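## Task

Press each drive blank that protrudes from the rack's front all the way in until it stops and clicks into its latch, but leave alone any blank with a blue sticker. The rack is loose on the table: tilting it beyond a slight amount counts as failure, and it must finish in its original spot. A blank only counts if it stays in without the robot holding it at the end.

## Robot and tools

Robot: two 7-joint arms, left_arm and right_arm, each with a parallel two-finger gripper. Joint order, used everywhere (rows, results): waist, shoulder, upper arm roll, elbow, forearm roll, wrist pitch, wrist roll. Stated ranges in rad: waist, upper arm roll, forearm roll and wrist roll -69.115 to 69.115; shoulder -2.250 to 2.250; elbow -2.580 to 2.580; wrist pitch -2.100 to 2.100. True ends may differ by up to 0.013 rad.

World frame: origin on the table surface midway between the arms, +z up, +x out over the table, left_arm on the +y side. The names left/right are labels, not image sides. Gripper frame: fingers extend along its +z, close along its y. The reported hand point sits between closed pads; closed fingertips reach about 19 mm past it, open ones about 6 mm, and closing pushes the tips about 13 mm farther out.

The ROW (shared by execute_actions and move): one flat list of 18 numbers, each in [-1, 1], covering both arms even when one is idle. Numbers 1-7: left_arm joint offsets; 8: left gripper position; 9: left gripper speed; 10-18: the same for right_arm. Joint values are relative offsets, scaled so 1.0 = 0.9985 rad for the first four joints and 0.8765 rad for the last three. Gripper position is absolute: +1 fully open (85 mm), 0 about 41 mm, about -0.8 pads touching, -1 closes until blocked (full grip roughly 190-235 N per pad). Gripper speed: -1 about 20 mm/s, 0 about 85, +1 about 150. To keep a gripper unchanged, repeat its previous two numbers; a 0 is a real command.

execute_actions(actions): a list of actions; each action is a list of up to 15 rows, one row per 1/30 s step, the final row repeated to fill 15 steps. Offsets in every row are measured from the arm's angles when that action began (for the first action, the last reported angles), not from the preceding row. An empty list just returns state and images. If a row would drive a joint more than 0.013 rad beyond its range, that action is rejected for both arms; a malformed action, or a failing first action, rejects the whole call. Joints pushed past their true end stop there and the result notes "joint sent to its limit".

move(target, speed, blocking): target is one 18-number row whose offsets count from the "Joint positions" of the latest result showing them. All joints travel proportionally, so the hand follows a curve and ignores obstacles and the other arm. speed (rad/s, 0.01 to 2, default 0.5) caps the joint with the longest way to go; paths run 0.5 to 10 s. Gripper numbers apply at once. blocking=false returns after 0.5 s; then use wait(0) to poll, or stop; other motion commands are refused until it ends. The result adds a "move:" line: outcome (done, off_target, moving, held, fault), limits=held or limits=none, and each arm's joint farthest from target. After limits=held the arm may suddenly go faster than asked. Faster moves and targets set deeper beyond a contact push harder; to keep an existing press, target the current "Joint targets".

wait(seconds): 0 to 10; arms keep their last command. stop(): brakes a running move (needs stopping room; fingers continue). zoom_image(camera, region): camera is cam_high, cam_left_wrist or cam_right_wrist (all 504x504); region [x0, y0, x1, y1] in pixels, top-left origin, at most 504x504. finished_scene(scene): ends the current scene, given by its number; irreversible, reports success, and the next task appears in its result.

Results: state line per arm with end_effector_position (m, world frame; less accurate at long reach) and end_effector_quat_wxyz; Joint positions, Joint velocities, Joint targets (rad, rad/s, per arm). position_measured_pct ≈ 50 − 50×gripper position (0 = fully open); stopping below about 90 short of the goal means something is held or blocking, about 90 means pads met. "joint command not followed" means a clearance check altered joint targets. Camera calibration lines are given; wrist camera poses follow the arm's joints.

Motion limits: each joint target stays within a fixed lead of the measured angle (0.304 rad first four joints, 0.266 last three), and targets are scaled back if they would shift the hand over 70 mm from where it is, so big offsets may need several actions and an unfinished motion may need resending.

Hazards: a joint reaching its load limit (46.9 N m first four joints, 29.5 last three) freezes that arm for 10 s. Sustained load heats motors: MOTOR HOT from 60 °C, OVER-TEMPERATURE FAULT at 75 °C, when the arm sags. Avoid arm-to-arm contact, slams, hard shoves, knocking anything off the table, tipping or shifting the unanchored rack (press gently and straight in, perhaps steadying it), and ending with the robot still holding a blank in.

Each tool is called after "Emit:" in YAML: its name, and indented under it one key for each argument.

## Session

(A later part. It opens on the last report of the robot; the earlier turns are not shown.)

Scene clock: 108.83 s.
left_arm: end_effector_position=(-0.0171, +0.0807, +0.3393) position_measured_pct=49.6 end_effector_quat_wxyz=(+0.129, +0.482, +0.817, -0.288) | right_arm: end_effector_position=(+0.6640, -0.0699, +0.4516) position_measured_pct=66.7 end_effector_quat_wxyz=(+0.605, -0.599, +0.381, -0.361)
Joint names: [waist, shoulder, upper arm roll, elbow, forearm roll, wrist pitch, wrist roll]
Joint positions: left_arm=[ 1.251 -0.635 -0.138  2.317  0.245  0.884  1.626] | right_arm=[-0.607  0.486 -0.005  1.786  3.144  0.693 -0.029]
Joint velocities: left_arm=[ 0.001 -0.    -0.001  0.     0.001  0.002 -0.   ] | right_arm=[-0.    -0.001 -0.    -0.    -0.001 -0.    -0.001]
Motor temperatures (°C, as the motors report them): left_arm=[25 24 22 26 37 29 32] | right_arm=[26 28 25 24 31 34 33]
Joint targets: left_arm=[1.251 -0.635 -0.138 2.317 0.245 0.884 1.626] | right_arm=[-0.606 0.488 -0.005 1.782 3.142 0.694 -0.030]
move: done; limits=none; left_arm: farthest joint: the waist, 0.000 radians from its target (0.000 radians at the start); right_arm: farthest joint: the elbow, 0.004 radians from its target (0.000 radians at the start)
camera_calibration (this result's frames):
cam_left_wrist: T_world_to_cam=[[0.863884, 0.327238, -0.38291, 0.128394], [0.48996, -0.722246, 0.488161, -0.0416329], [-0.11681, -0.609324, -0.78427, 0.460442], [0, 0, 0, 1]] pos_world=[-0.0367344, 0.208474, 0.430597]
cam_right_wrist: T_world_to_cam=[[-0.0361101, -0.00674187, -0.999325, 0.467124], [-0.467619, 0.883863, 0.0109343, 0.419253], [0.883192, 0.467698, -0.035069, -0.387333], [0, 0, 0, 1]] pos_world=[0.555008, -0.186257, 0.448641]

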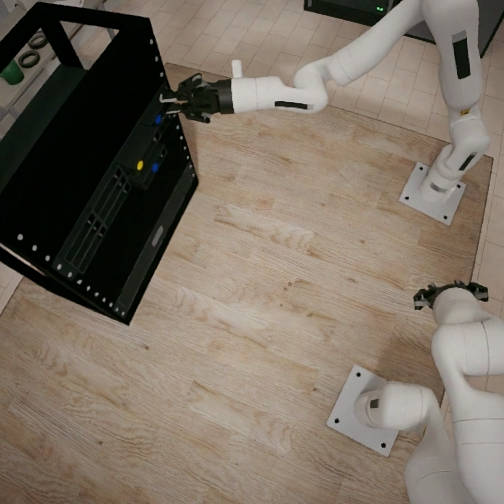

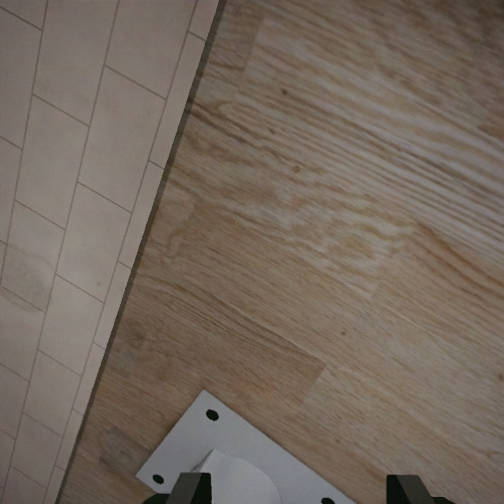

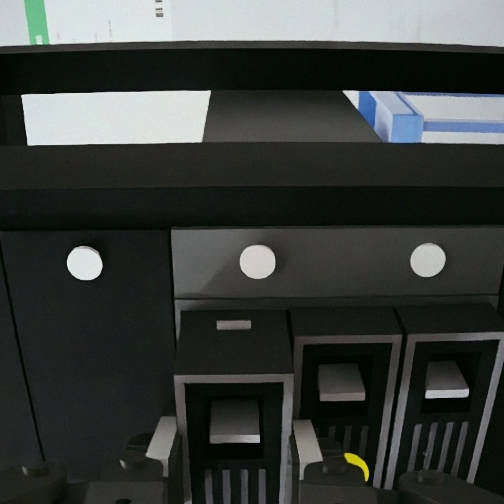

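Emit:
move:
  target: [0,0,0,0,0,0,0,0,0, -0.02,-0.053,0,0.099,0,0.046,0,-0.6,0]
  speed: 0.06

Scene clock: 115.63 s.
left_arm: end_effector_position=(-0.0171, +0.0807, +0.3393) position_measured_pct=49.6 end_effector_quat_wxyz=(+0.129, +0.482, +0.817, -0.288) | right_arm: end_effector_position=(+0.6410, -0.0710, +0.4506) position_measured_pct=66.7 end_effector_quat_wxyz=(+0.608, -0.600, +0.377, -0.358)
Joint names: [waist, shoulder, upper arm roll, elbow, forearm roll, wrist pitch, wrist roll]
Joint positions: left_arm=[ 1.251 -0.635 -0.138  2.317  0.245  0.884  1.626] | right_arm=[-0.624  0.45  -0.001  1.86   3.141  0.735 -0.028]
Joint velocities: left_arm=[-0.    -0.     0.001 -0.     0.001  0.001 -0.   ] | right_arm=[-0.    -0.     0.001  0.    -0.     0.    -0.002]
Motor temperatures (°C, as the motors report them): left_arm=[25 24 22 26 37 29 32] | right_arm=[26 28 25 24 31 34 33]
Joint targets: left_arm=[1.251 -0.635 -0.138 2.317 0.245 0.884 1.626] | right_arm=[-0.627 0.433 -0.005 1.885 3.144 0.733 -0.029]
move: off_target (right_arm); limits=none; left_arm: farthest joint: the waist, 0.000 radians from its target (0.000 radians at the start); right_arm: farthest joint: the elbow, 0.025 radians from its target (0.099 radians at the start)
camera_calibration (this result's frames):
cam_left_wrist: T_world_to_cam=[[0.863883, 0.327238, -0.382911, 0.128394], [0.48996, -0.722245, 0.488161, -0.0416334], [-0.11681, -0.609325, -0.784269, 0.460442], [0, 0, 0, 1]] pos_world=[-0.0367344, 0.208474, 0.430597]
cam_right_wrist: T_world_to_cam=[[-0.0316737, -0.00663332, -0.999476, 0.462601], [-0.477811, 0.878414, 0.0093121, 0.416373], [0.877892, 0.477855, -0.0309921, -0.364255], [0, 0, 0, 1]] pos_world=[0.533376, -0.188618, 0.447193]

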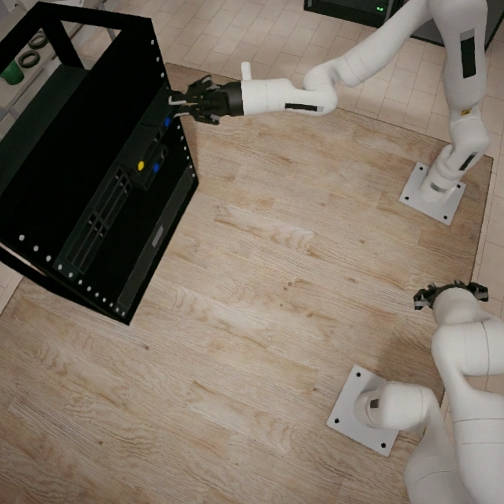

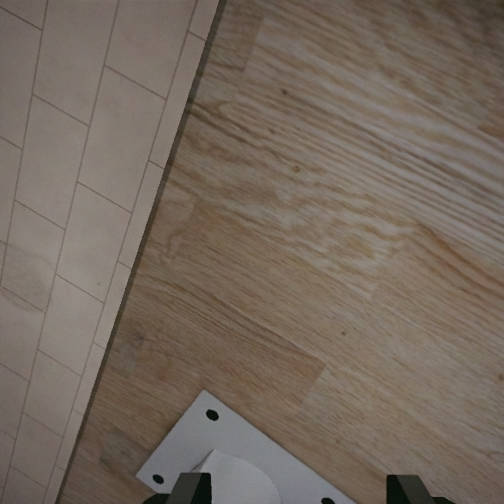

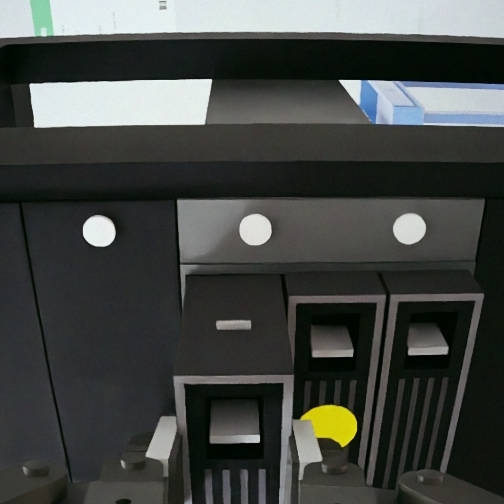

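Emit:
move:
  target: [0,0,0,0,0,0,0,0,0, 0,0,0,0,0,0,0,0.2,1]

Emit:
move:
  target: [0,0,0,0,0,0,0,0,0, -0.03,-0.12,0,0.22,0,0.10,0,0.2,1]
  speed: 0.3

Emit:
move:
  target: [0,0,0,0,0,0,0,0,0, -0.19,0.12,0,-0.22,0,-0.10,1,-1,1]
  speed: 0.01
  blocking: false

Emit:
stop:

Emit:
move:
  target: [0,0,0,0,0,0,0,0,0, -0.19,0,0,0,0,0,1,-1,1]
  speed: 0.8

Scene clock: 125.43 s.
left_arm: end_effector_position=(-0.0171, +0.0807, +0.3393) position_measured_pct=49.6 end_effector_quat_wxyz=(+0.129, +0.482, +0.817, -0.288) | right_arm: end_effector_position=(+0.6410, -0.0710, +0.4506) position_measured_pct=40.1 end_effector_quat_wxyz=(+0.608, -0.600, +0.377, -0.358)
Joint names: [waist, shoulder, upper arm roll, elbow, forearm roll, wrist pitch, wrist roll]
Joint positions: left_arm=[ 1.251 -0.635 -0.138  2.317  0.245  0.884  1.626] | right_arm=[-0.624  0.45  -0.001  1.86   3.141  0.735 -0.028]
Joint velocities: left_arm=[-0.001  0.     0.    -0.     0.    -0.001  0.   ] | right_arm=[-0.    -0.    -0.     0.     0.001  0.    -0.002]
Motor temperatures (°C, as the motors report them): left_arm=[25 24 22 26 37 29 32] | right_arm=[26 29 25 24 31 34 33]
Joint targets: left_arm=[1.251 -0.635 -0.138 2.317 0.245 0.884 1.626] | right_arm=[-0.624 0.450 -0.001 1.860 3.141 0.735 -0.028]
move: done; limits=none; left_arm: farthest joint: the waist, 0.000 radians from its target (0.000 radians at the start); right_arm: farthest joint: the waist, 0.000 radians from its target (0.000 radians at the start)
camera_calibration (this result's frames):
cam_left_wrist: T_world_to_cam=[[0.863884, 0.327238, -0.382911, 0.128394], [0.48996, -0.722245, 0.488162, -0.0416341], [-0.11681, -0.609326, -0.784269, 0.460442], [0, 0, 0, 1]] pos_world=[-0.0367344, 0.208474, 0.430598]
cam_right_wrist: T_world_to_cam=[[-0.0316875, -0.00664008, -0.999476, 0.462598], [-0.477807, 0.878415, 0.00931266, 0.416374], [0.877893, 0.477852, -0.0310075, -0.364252], [0, 0, 0, 1]] pos_world=[0.533379, -0.188619, 0.447183]

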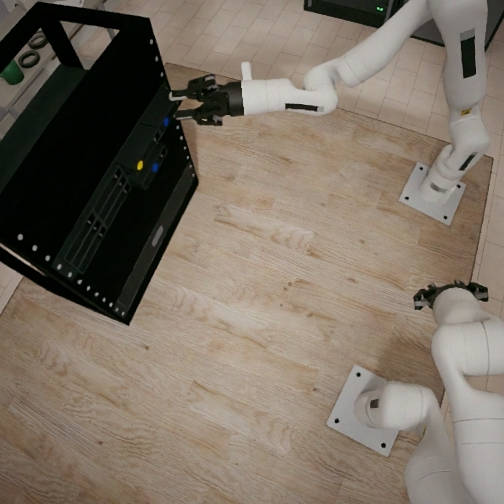

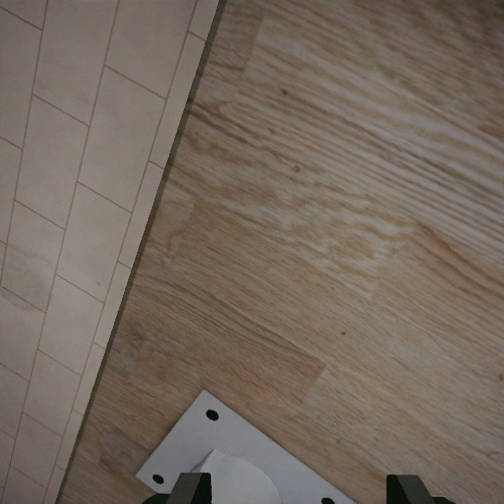

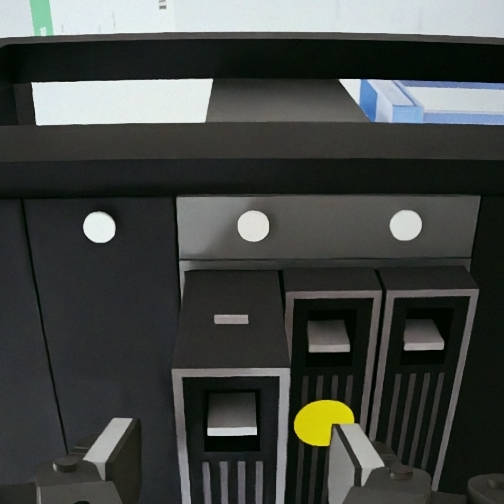

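Scene clock: 126.63 s.
left_arm: end_effector_position=(-0.0171, +0.0807, +0.3393) position_measured_pct=49.6 end_effector_quat_wxyz=(+0.129, +0.482, +0.817, -0.288) | right_arm: end_effector_position=(+0.5712, -0.0850, +0.4437) position_measured_pct=40.1 end_effector_quat_wxyz=(+0.609, -0.609, +0.370, -0.347)
Joint names: [waist, shoulder, upper arm roll, elbow, forearm roll, wrist pitch, wrist roll]
Joint positions: left_arm=[ 1.251 -0.635 -0.138  2.317  0.245  0.884  1.626] | right_arm=[-0.654  0.331 -0.001  2.079  3.141  0.823 -0.028]
Joint velocities: left_arm=[ 0.001 -0.    -0.     0.001  0.001  0.     0.   ] | right_arm=[-0.001 -0.003  0.001  0.001 -0.001  0.001  0.   ]
Motor temperatures (°C, as the motors report them): left_arm=[25 24 22 26 37 29 32] | right_arm=[26 29 25 24 31 34 33]
Joint targets: left_arm=[1.251 -0.635 -0.138 2.317 0.245 0.884 1.626] | right_arm=[-0.654 0.330 -0.001 2.080 3.141 0.823 -0.028]
move: done; limits=none; left_arm: farthest joint: the waist, 0.000 radians from its target (0.000 radians at the start); right_arm: farthest joint: the shoulder, 0.001 radians from its target (0.120 radians at the start)
camera_calibration (this result's frames):
cam_left_wrist: T_world_to_cam=[[0.863884, 0.327238, -0.382911, 0.128394], [0.48996, -0.722244, 0.488163, -0.0416345], [-0.11681, -0.609327, -0.784268, 0.460442], [0, 0, 0, 1]] pos_world=[-0.0367344, 0.208473, 0.430598]
cam_right_wrist: T_world_to_cam=[[-0.0422671, -0.0137435, -0.999012, 0.458641], [-0.503764, 0.86379, 0.00943044, 0.408871], [0.862807, 0.503665, -0.0434334, -0.280206], [0, 0, 0, 1]] pos_world=[0.467123, -0.205746, 0.442162]

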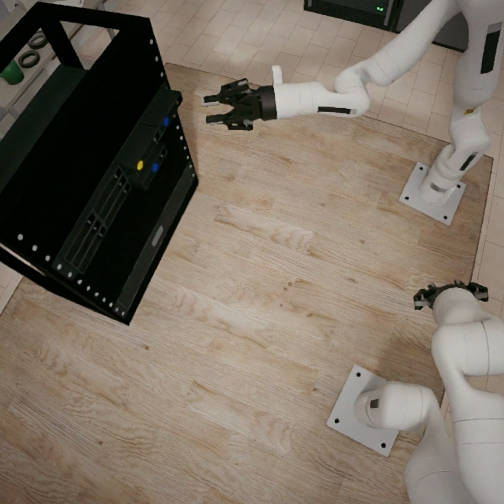

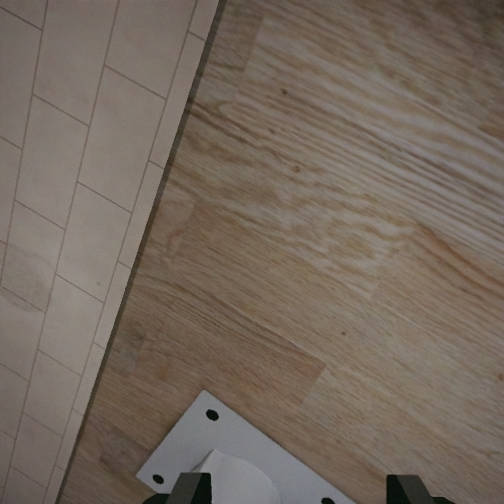

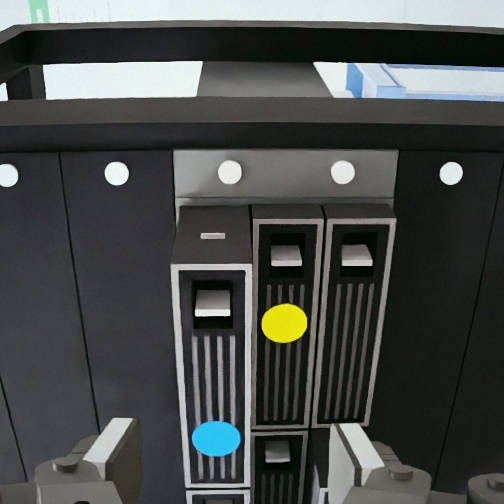

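Scene clock: 127.13 s.
left_arm: end_effector_position=(-0.0171, +0.0807, +0.3393) position_measured_pct=49.6 end_effector_quat_wxyz=(+0.129, +0.482, +0.817, -0.288) | right_arm: end_effector_position=(+0.5713, -0.0843, +0.4438) position_measured_pct=91.7 end_effector_quat_wxyz=(+0.609, -0.610, +0.368, -0.348)
Joint names: [waist, shoulder, upper arm roll, elbow, forearm roll, wrist pitch, wrist roll]
Joint positions: left_arm=[ 1.251 -0.635 -0.138  2.317  0.245  0.884  1.626] | right_arm=[-0.654  0.331 -0.001  2.078  3.141  0.823 -0.024]
Joint velocities: left_arm=[ 0.002  0.     0.001 -0.001  0.001 -0.001 -0.001] | right_arm=[-0.003  0.001 -0.    -0.002  0.002 -0.001  0.008]
Motor temperatures (°C, as the motors report them): left_arm=[25 24 22 26 37 29 32] | right_arm=[26 29 25 24 31 34 33]
Joint targets: left_arm=[1.251 -0.635 -0.138 2.317 0.245 0.884 1.626] | right_arm=[-0.655 0.331 -0.001 2.078 3.141 0.823 -0.023]
move: running; limits=none; left_arm: farthest joint: the waist, 0.000 radians from its target (0.000 radians at the start); right_arm: farthest joint: the wrist roll, 0.872 radians from its target (0.876 radians at the start)
camera_calibration (this result's frames):
cam_left_wrist: T_world_to_cam=[[0.863884, 0.327238, -0.382911, 0.128394], [0.48996, -0.722244, 0.488163, -0.041635], [-0.11681, -0.609327, -0.784268, 0.460442], [0, 0, 0, 1]] pos_world=[-0.0367343, 0.208473, 0.430598]
cam_right_wrist: T_world_to_cam=[[-0.040208, -0.0173413, -0.999041, 0.457223], [-0.504606, 0.863333, 0.00532299, 0.410557], [0.862413, 0.504336, -0.0434634, -0.280277], [0, 0, 0, 1]] pos_world=[0.467268, -0.205165, 0.442417]

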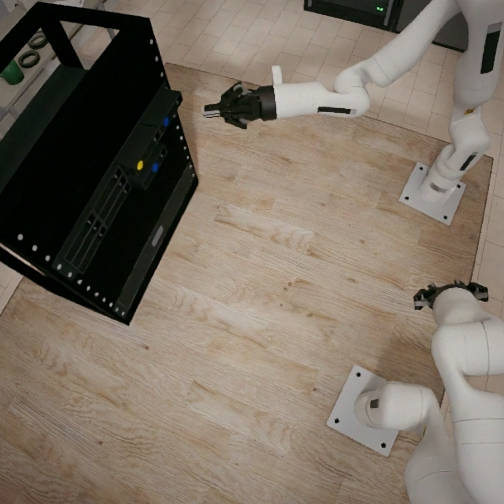

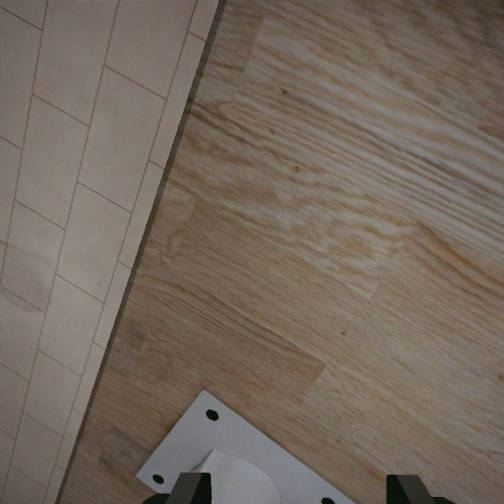

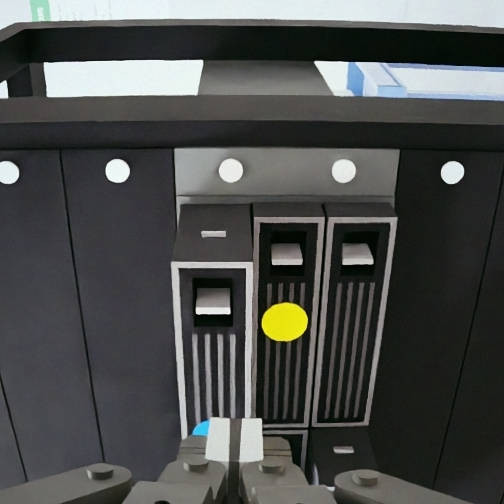

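Scene clock: 127.37 s.
left_arm: end_effector_position=(-0.0171, +0.0807, +0.3393) position_measured_pct=49.6 end_effector_quat_wxyz=(+0.129, +0.482, +0.817, -0.288) | right_arm: end_effector_position=(+0.5713, -0.0841, +0.4438) position_measured_pct=91.7 end_effector_quat_wxyz=(+0.609, -0.610, +0.368, -0.348)
Joint names: [waist, shoulder, upper arm roll, elbow, forearm roll, wrist pitch, wrist roll]
Joint positions: left_arm=[ 1.251 -0.635 -0.138  2.317  0.245  0.884  1.626] | right_arm=[-0.655  0.331 -0.001  2.078  3.141  0.822 -0.023]
Joint velocities: left_arm=[ 0.001  0.     0.    -0.001  0.001 -0.001  0.   ] | right_arm=[-0.     0.    -0.    -0.    -0.001 -0.    -0.001]
Motor temperatures (°C, as the motors report them): left_arm=[25 24 22 26 37 29 32] | right_arm=[26 29 25 24 31 34 33]
Joint targets: left_arm=[1.251 -0.635 -0.138 2.317 0.245 0.884 1.626] | right_arm=[-0.655 0.331 -0.001 2.078 3.141 0.822 -0.023]
earlier move: stopped; limits=none; left_arm: farthest joint: the waist, 0.000 radians from its target (0.000 radians at the start); right_arm: farthest joint: the wrist roll, 0.871 radians from its target (0.876 radians at the start)
camera_calibration (this result's frames):
cam_left_wrist: T_world_to_cam=[[0.863884, 0.327238, -0.382911, 0.128395], [0.48996, -0.722244, 0.488163, -0.0416351], [-0.11681, -0.609327, -0.784268, 0.460441], [0, 0, 0, 1]] pos_world=[-0.0367344, 0.208473, 0.430598]
cam_right_wrist: T_world_to_cam=[[-0.0397009, -0.0182061, -0.999046, 0.456881], [-0.504798, 0.863227, 0.00432911, 0.410967], [0.862324, 0.504488, -0.0434613, -0.280299], [0, 0, 0, 1]] pos_world=[0.467303, -0.205032, 0.442484]

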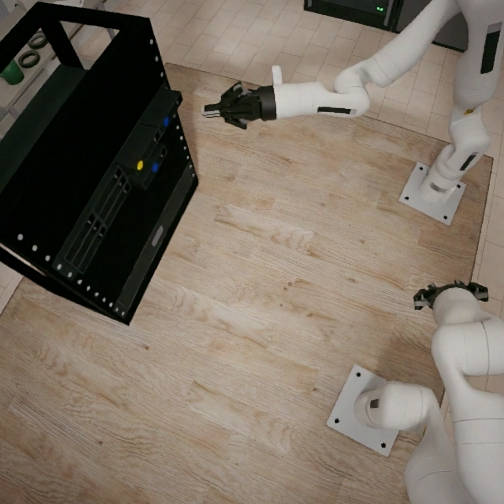

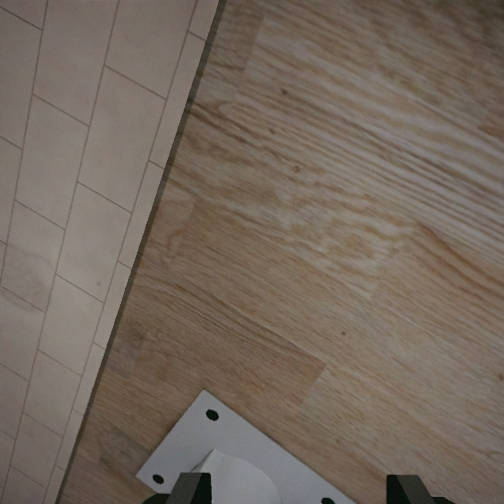

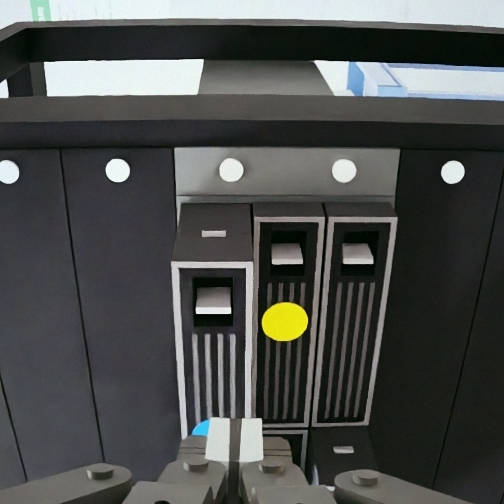

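Scene clock: 129.07 s.
left_arm: end_effector_position=(-0.0171, +0.0807, +0.3393) position_measured_pct=49.6 end_effector_quat_wxyz=(+0.129, +0.482, +0.817, -0.288) | right_arm: end_effector_position=(+0.5043, +0.0211, +0.4438) position_measured_pct=91.7 end_effector_quat_wxyz=(-0.456, +0.713, -0.007, +0.533)
Joint names: [waist, shoulder, upper arm roll, elbow, forearm roll, wrist pitch, wrist roll]
Joint positions: left_arm=[ 1.251 -0.635 -0.138  2.317  0.245  0.884  1.626] | right_arm=[-0.844  0.331 -0.001  2.078  3.141  0.822  0.854]
Joint velocities: left_arm=[ 0.001  0.     0.    -0.001  0.001  0.    -0.   ] | right_arm=[-0.002  0.     0.001  0.    -0.    -0.     0.001]
Motor temperatures (°C, as the motors report them): left_arm=[25 24 22 26 37 29 32] | right_arm=[26 29 25 24 31 34 33]
Joint targets: left_arm=[1.251 -0.635 -0.138 2.317 0.245 0.884 1.626] | right_arm=[-0.844 0.331 -0.001 2.078 3.141 0.822 0.854]
move: done; limits=none; left_arm: farthest joint: the waist, 0.000 radians from its target (0.000 radians at the start); right_arm: farthest joint: the waist, 0.001 radians from its target (0.190 radians at the start)
camera_calibration (this result's frames):
cam_left_wrist: T_world_to_cam=[[0.863884, 0.327237, -0.382911, 0.128395], [0.48996, -0.722243, 0.488164, -0.0416355], [-0.11681, -0.609328, -0.784267, 0.460441], [0, 0, 0, 1]] pos_world=[-0.0367343, 0.208473, 0.430598]
cam_right_wrist: T_world_to_cam=[[0.463475, -0.611018, -0.641754, 0.0563009], [-0.438523, 0.471171, -0.765307, 0.602783], [0.769992, 0.636125, -0.0495693, -0.229142], [0, 0, 0, 1]] pos_world=[0.414678, -0.10385, 0.486087]

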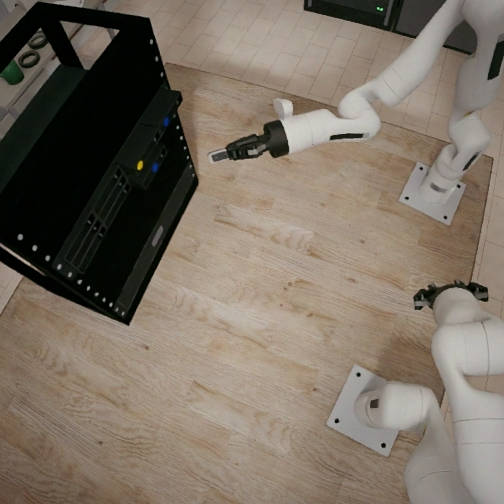

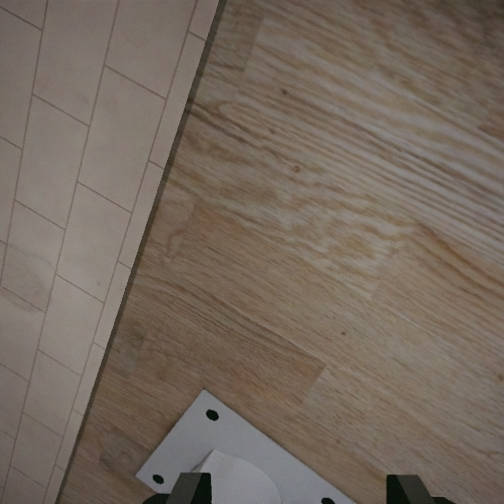

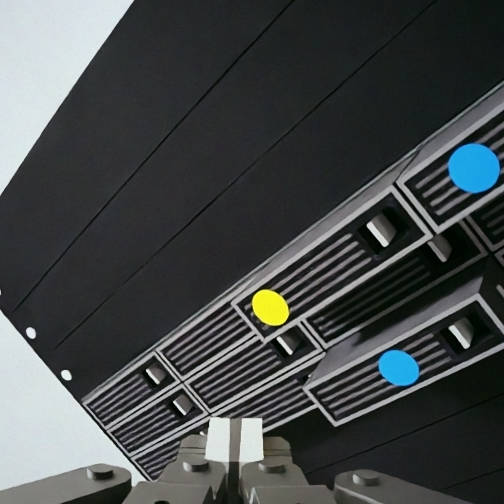

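Emit:
move:
  target: [0,0,0,0,0,0,0,0,0, 0,0,0,0,0,0,0.8,-1,1]
  speed: 0.9

Emit:
move:
  target: [0,0,0,0,0,0,0,0,0, 0.012,0.186,0,-0.337,0,-0.172,0,-1,1]
  speed: 0.4

Scene clock: 139.57 s.
left_arm: end_effector_position=(-0.0171, +0.0807, +0.3393) position_measured_pct=49.6 end_effector_quat_wxyz=(+0.129, +0.482, +0.817, -0.288) | right_arm: end_effector_position=(+0.5043, +0.0211, +0.4438) position_measured_pct=91.7 end_effector_quat_wxyz=(-0.245, +0.672, +0.238, +0.657)
Joint names: [waist, shoulder, upper arm roll, elbow, forearm roll, wrist pitch, wrist roll]
Joint positions: left_arm=[ 1.251 -0.635 -0.138  2.317  0.245  0.884  1.626] | right_arm=[-0.844  0.331 -0.001  2.078  3.141  0.822  1.555]
Joint velocities: left_arm=[-0.001 -0.     0.    -0.    -0.    -0.    -0.   ] | right_arm=[ 0.    -0.    -0.     0.    -0.     0.    -0.001]
Motor temperatures (°C, as the motors report them): left_arm=[25 24 22 26 37 29 32] | right_arm=[26 28 25 24 31 34 33]
Joint targets: left_arm=[1.251 -0.635 -0.138 2.317 0.245 0.884 1.626] | right_arm=[-0.844 0.331 -0.001 2.078 3.141 0.822 1.555]
move: done; limits=none; left_arm: farthest joint: the waist, 0.000 radians from its target (0.000 radians at the start); right_arm: farthest joint: the waist, 0.000 radians from its target (0.000 radians at the start)
camera_calibration (this result's frames):
cam_left_wrist: T_world_to_cam=[[0.863884, 0.327237, -0.382911, 0.128395], [0.48996, -0.722243, 0.488164, -0.041636], [-0.116809, -0.609328, -0.784267, 0.460441], [0, 0, 0, 1]] pos_world=[-0.0367344, 0.208473, 0.430598]
cam_right_wrist: T_world_to_cam=[[0.621693, -0.783252, 0.00379176, -0.306354], [-0.0264296, -0.0258158, -0.999317, 0.509281], [0.782815, 0.621168, -0.0367505, -0.240984], [0, 0, 0, 1]] pos_world=[0.392564, -0.0771135, 0.501239]

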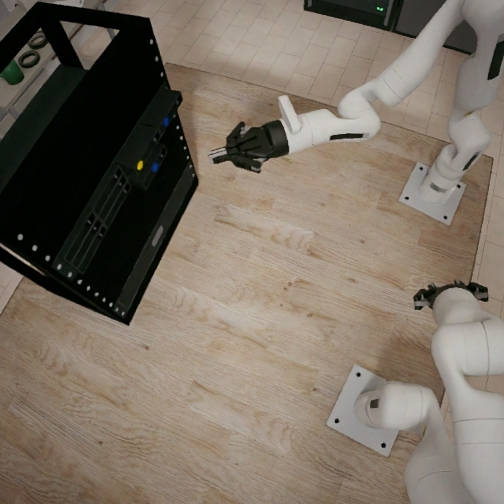

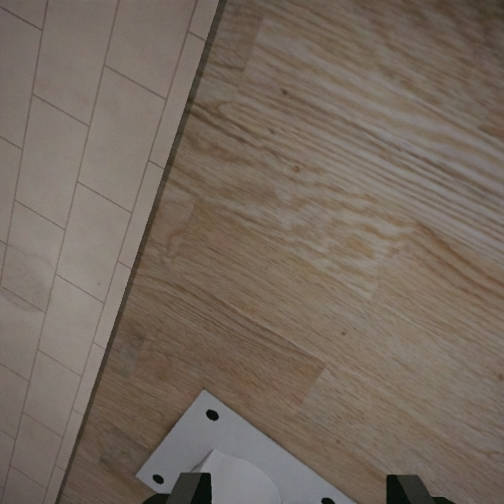

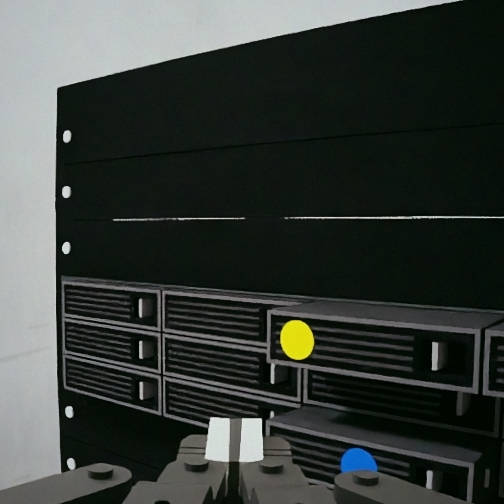

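Scene clock: 140.93 s.
left_arm: end_effector_position=(-0.0171, +0.0807, +0.3393) position_measured_pct=49.6 end_effector_quat_wxyz=(+0.129, +0.482, +0.817, -0.288) | right_arm: end_effector_position=(+0.5895, +0.0805, +0.4461) position_measured_pct=91.7 end_effector_quat_wxyz=(-0.241, +0.673, +0.234, +0.659)
Joint names: [waist, shoulder, upper arm roll, elbow, forearm roll, wrist pitch, wrist roll]
Joint positions: left_arm=[ 1.251 -0.635 -0.138  2.317  0.245  0.884  1.626] | right_arm=[-0.832  0.517 -0.001  1.742  3.141  0.672  1.555]
Joint velocities: left_arm=[-0.001  0.    -0.     0.001  0.     0.001  0.   ] | right_arm=[ 0.     0.003  0.    -0.001  0.    -0.001  0.   ]
Motor temperatures (°C, as the motors report them): left_arm=[25 24 22 26 37 29 32] | right_arm=[26 29 25 24 31 34 33]
Joint targets: left_arm=[1.251 -0.635 -0.138 2.317 0.245 0.884 1.626] | right_arm=[-0.832 0.517 -0.001 1.742 3.141 0.672 1.555]
move: done; limits=none; left_arm: farthest joint: the waist, 0.000 radians from its target (0.000 radians at the start); right_arm: farthest joint: the wrist pitch, 0.001 radians from its target (0.151 radians at the start)
camera_calibration (this result's frames):
cam_left_wrist: T_world_to_cam=[[0.863883, 0.327237, -0.382912, 0.128395], [0.48996, -0.722242, 0.488165, -0.0416364], [-0.116809, -0.609329, -0.784266, 0.460441], [0, 0, 0, 1]] pos_world=[-0.0367343, 0.208473, 0.430598]
cam_right_wrist: T_world_to_cam=[[0.612238, -0.790666, 0.0035725, -0.306448], [-0.0266958, -0.0251867, -0.999326, 0.515446], [0.790223, 0.61173, -0.0365277, -0.348185], [0, 0, 0, 1]] pos_world=[0.476523, -0.0163208, 0.503475]

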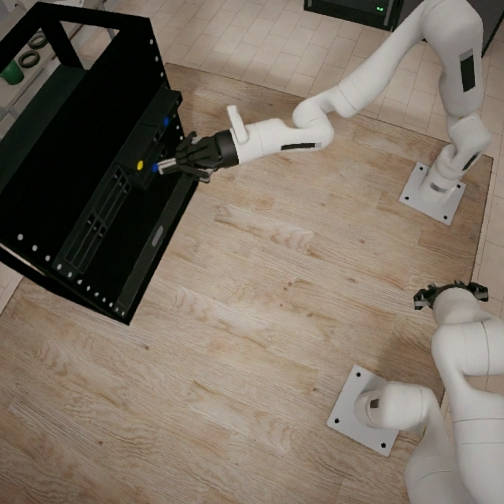

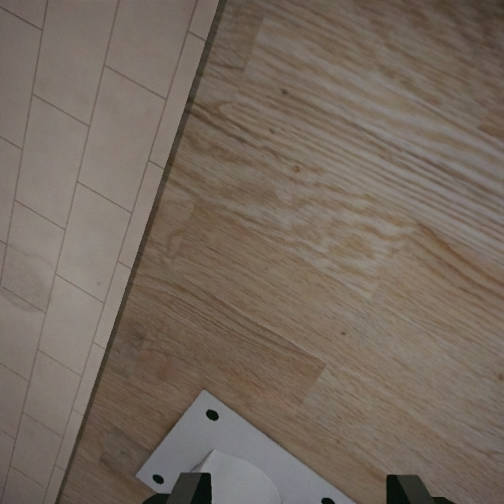

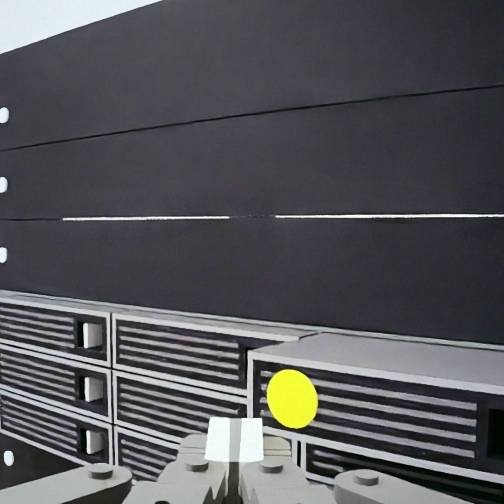

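Emit:
move:
  target: [0,0,0,0,0,0,0,0,0, 0.04,0,0,0,0,0,0,-1,1]
  speed: 0.1

Emit:
move:
  target: [0,0,0,0,0,0,0,0,0, 0.06,0.115,0,-0.22,0,-0.12,0,-1,1]
  speed: 0.08

Scene clock: 146.10 s.
left_arm: end_effector_position=(-0.0171, +0.0807, +0.3393) position_measured_pct=49.6 end_effector_quat_wxyz=(+0.129, +0.482, +0.817, -0.288) | right_arm: end_effector_position=(+0.6074, +0.0562, +0.4461) position_measured_pct=91.7 end_effector_quat_wxyz=(-0.228, +0.678, +0.221, +0.663)
Joint names: [waist, shoulder, upper arm roll, elbow, forearm roll, wrist pitch, wrist roll]
Joint positions: left_arm=[ 1.251 -0.635 -0.138  2.317  0.245  0.884  1.626] | right_arm=[-0.793  0.517 -0.001  1.742  3.141  0.672  1.555]
Joint velocities: left_arm=[-0.001 -0.    -0.001 -0.     0.     0.001  0.   ] | right_arm=[ 0.003  0.    -0.001  0.    -0.    -0.    -0.001]
Motor temperatures (°C, as the motors report them): left_arm=[25 24 22 26 37 29 32] | right_arm=[26 29 25 24 31 34 33]
Joint targets: left_arm=[1.251 -0.635 -0.138 2.317 0.245 0.884 1.626] | right_arm=[-0.792 0.517 -0.001 1.742 3.141 0.672 1.555]
move: done; limits=none; left_arm: farthest joint: the waist, 0.000 radians from its target (0.000 radians at the start); right_arm: farthest joint: the waist, 0.001 radians from its target (0.040 radians at the start)
camera_calibration (this result's frames):
cam_left_wrist: T_world_to_cam=[[0.863883, 0.327237, -0.382912, 0.128395], [0.48996, -0.722242, 0.488165, -0.0416369], [-0.116809, -0.60933, -0.784266, 0.460441], [0, 0, 0, 1]] pos_world=[-0.0367343, 0.208473, 0.430598]
cam_right_wrist: T_world_to_cam=[[0.580378, -0.81434, 0.00358097, -0.31602], [-0.0276694, -0.0241143, -0.999326, 0.515842], [0.813877, 0.579887, -0.0365277, -0.360034], [0, 0, 0, 1]] pos_world=[0.490708, -0.0361294, 0.503475]

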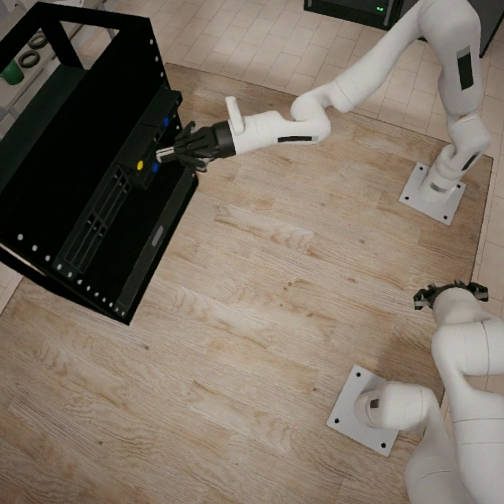

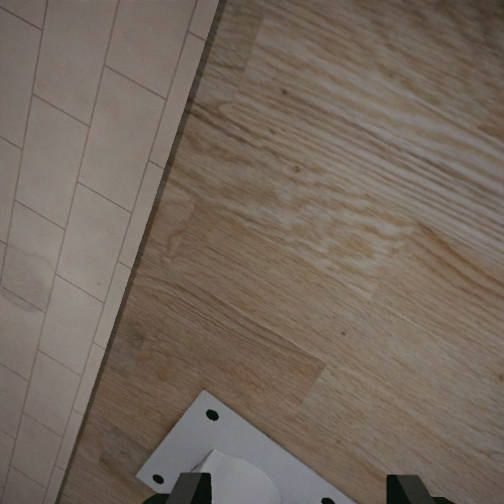

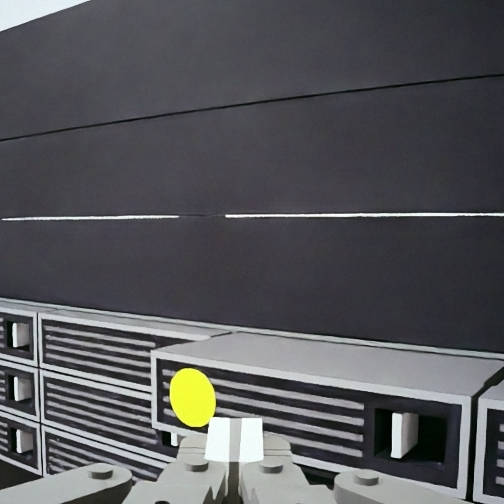

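Scene clock: 149.17 s.
left_arm: end_effector_position=(-0.0171, +0.0807, +0.3393) position_measured_pct=49.6 end_effector_quat_wxyz=(+0.129, +0.482, +0.817, -0.288) | right_arm: end_effector_position=(+0.6632, +0.0672, +0.4477) position_measured_pct=91.7 end_effector_quat_wxyz=(-0.220, +0.683, +0.212, +0.663)
Joint names: [waist, shoulder, upper arm roll, elbow, forearm roll, wrist pitch, wrist roll]
Joint positions: left_arm=[ 1.251 -0.635 -0.138  2.317  0.245  0.884  1.626] | right_arm=[-0.75   0.612 -0.016  1.546  3.148  0.564  1.555]
Joint velocities: left_arm=[ 0.    -0.     0.    -0.     0.     0.001  0.   ] | right_arm=[-0.001  0.002  0.001 -0.002 -0.002 -0.002 -0.   ]
Motor temperatures (°C, as the motors report them): left_arm=[25 24 22 26 37 29 32] | right_arm=[26 29 25 24 31 34 33]
Joint targets: left_arm=[1.251 -0.635 -0.138 2.317 0.245 0.884 1.626] | right_arm=[-0.733 0.632 -0.001 1.522 3.141 0.567 1.555]
move: off_target (right_arm); limits=none; left_arm: farthest joint: the waist, 0.000 radians from its target (0.000 radians at the start); right_arm: farthest joint: the elbow, 0.024 radians from its target (0.219 radians at the start)
camera_calibration (this result's frames):
cam_left_wrist: T_world_to_cam=[[0.863883, 0.327237, -0.382912, 0.128395], [0.48996, -0.722242, 0.488166, -0.0416372], [-0.116809, -0.60933, -0.784266, 0.460441], [0, 0, 0, 1]] pos_world=[-0.0367343, 0.208473, 0.430598]
cam_right_wrist: T_world_to_cam=[[0.55882, -0.829288, 0.00111794, -0.323049], [-0.0359818, -0.0255933, -0.999025, 0.524734], [0.828508, 0.558235, -0.0441413, -0.416613], [0, 0, 0, 1]] pos_world=[0.544575, -0.0219031, 0.506193]

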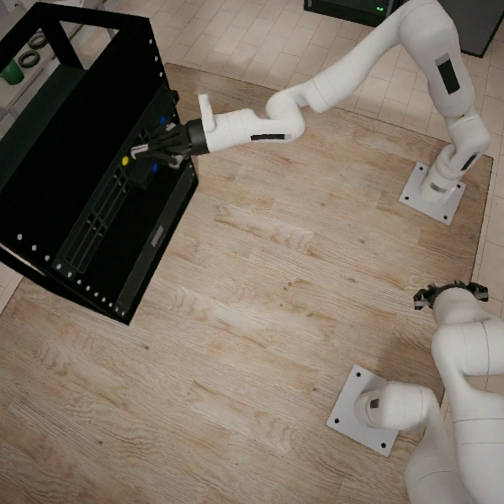

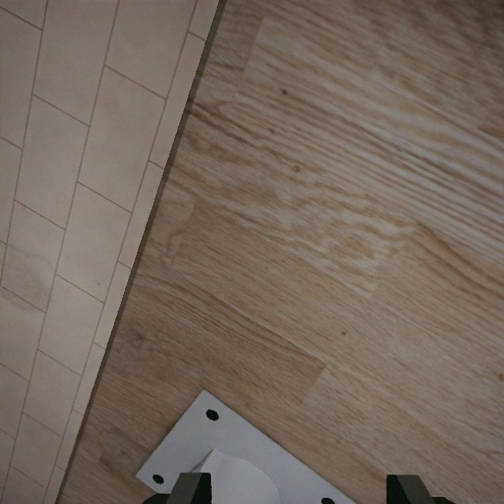

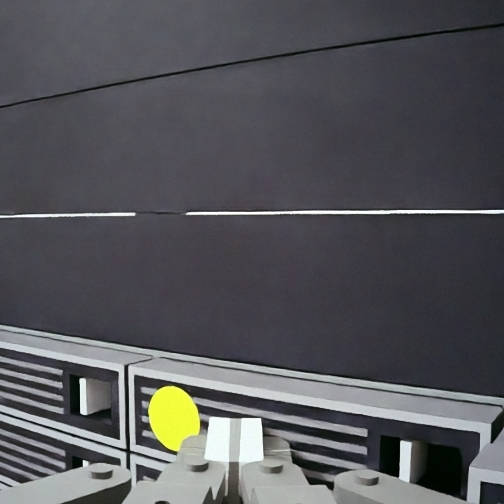

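Emit:
move:
  target: [0,0,0,0,0,0,0,0,0, -0.06,-0.2,0,0.4,0,0.2,0,-1,1]
  speed: 0.4

Emit:
zoom_image:
  camera: "cam_high"
  region: [60, 60, 260, 260]

Scene clock: 154.30 s.
left_arm: end_effector_position=(-0.0171, +0.0807, +0.3393) position_measured_pct=49.6 end_effector_quat_wxyz=(+0.129, +0.482, +0.817, -0.288) | right_arm: end_effector_position=(+0.5456, +0.0377, +0.4326) position_measured_pct=91.7 end_effector_quat_wxyz=(-0.237, +0.684, +0.236, +0.648)
Joint names: [waist, shoulder, upper arm roll, elbow, forearm roll, wrist pitch, wrist roll]
Joint positions: left_arm=[ 1.251 -0.635 -0.138  2.317  0.245  0.884  1.626] | right_arm=[-0.81   0.412 -0.016  1.946  3.148  0.739  1.555]
Joint velocities: left_arm=[ 0.     0.    -0.    -0.     0.001  0.     0.   ] | right_arm=[-0.    -0.002 -0.     0.001 -0.001  0.     0.001]
Motor temperatures (°C, as the motors report them): left_arm=[25 24 22 26 37 29 32] | right_arm=[26 29 25 25 31 34 33]
Joint targets: left_arm=[1.251 -0.635 -0.138 2.317 0.245 0.884 1.626] | right_arm=[-0.810 0.412 -0.016 1.946 3.148 0.739 1.555]
move: done; limits=none; left_arm: farthest joint: the waist, 0.000 radians from its target (0.000 radians at the start); right_arm: farthest joint: the waist, 0.000 radians from its target (0.060 radians at the start)
camera_calibration (this result's frames):
cam_left_wrist: T_world_to_cam=[[0.863883, 0.327237, -0.382912, 0.128395], [0.489961, -0.722241, 0.488166, -0.0416378], [-0.116809, -0.609331, -0.784265, 0.460441], [0, 0, 0, 1]] pos_world=[-0.0367342, 0.208473, 0.430598]
cam_right_wrist: T_world_to_cam=[[0.609587, -0.79271, 0.00369087, -0.311962], [-0.0521888, -0.0447777, -0.997633, 0.513633], [0.790999, 0.607952, -0.0686665, -0.274202], [0, 0, 0, 1]] pos_world=[0.433867, -0.0575944, 0.49474]

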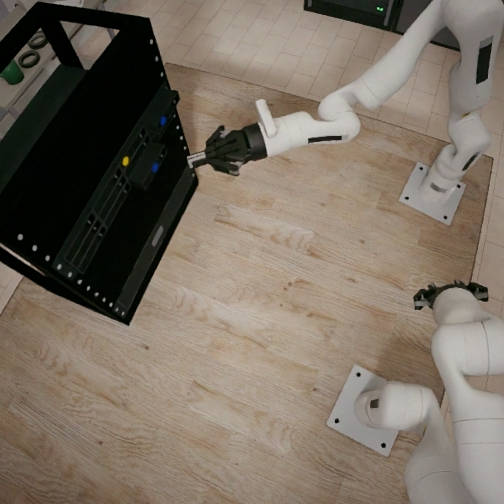

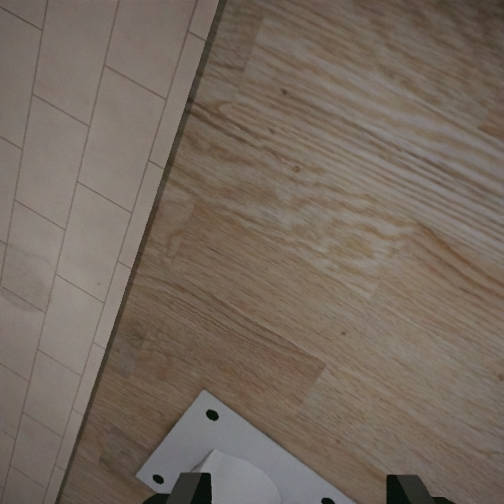

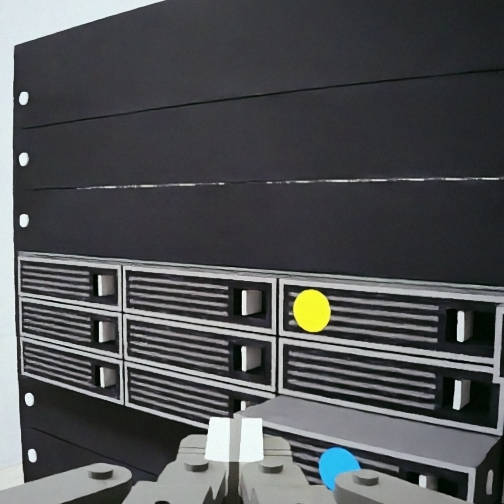

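Region (60, 60, 260, 260) of cam_high's 504x504 image, scaled by 2.520, with more detail than that image has.

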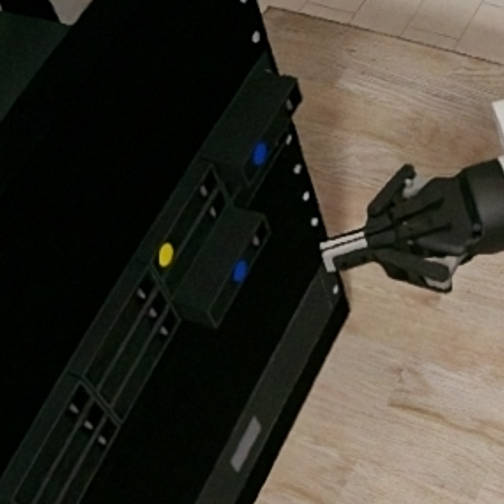

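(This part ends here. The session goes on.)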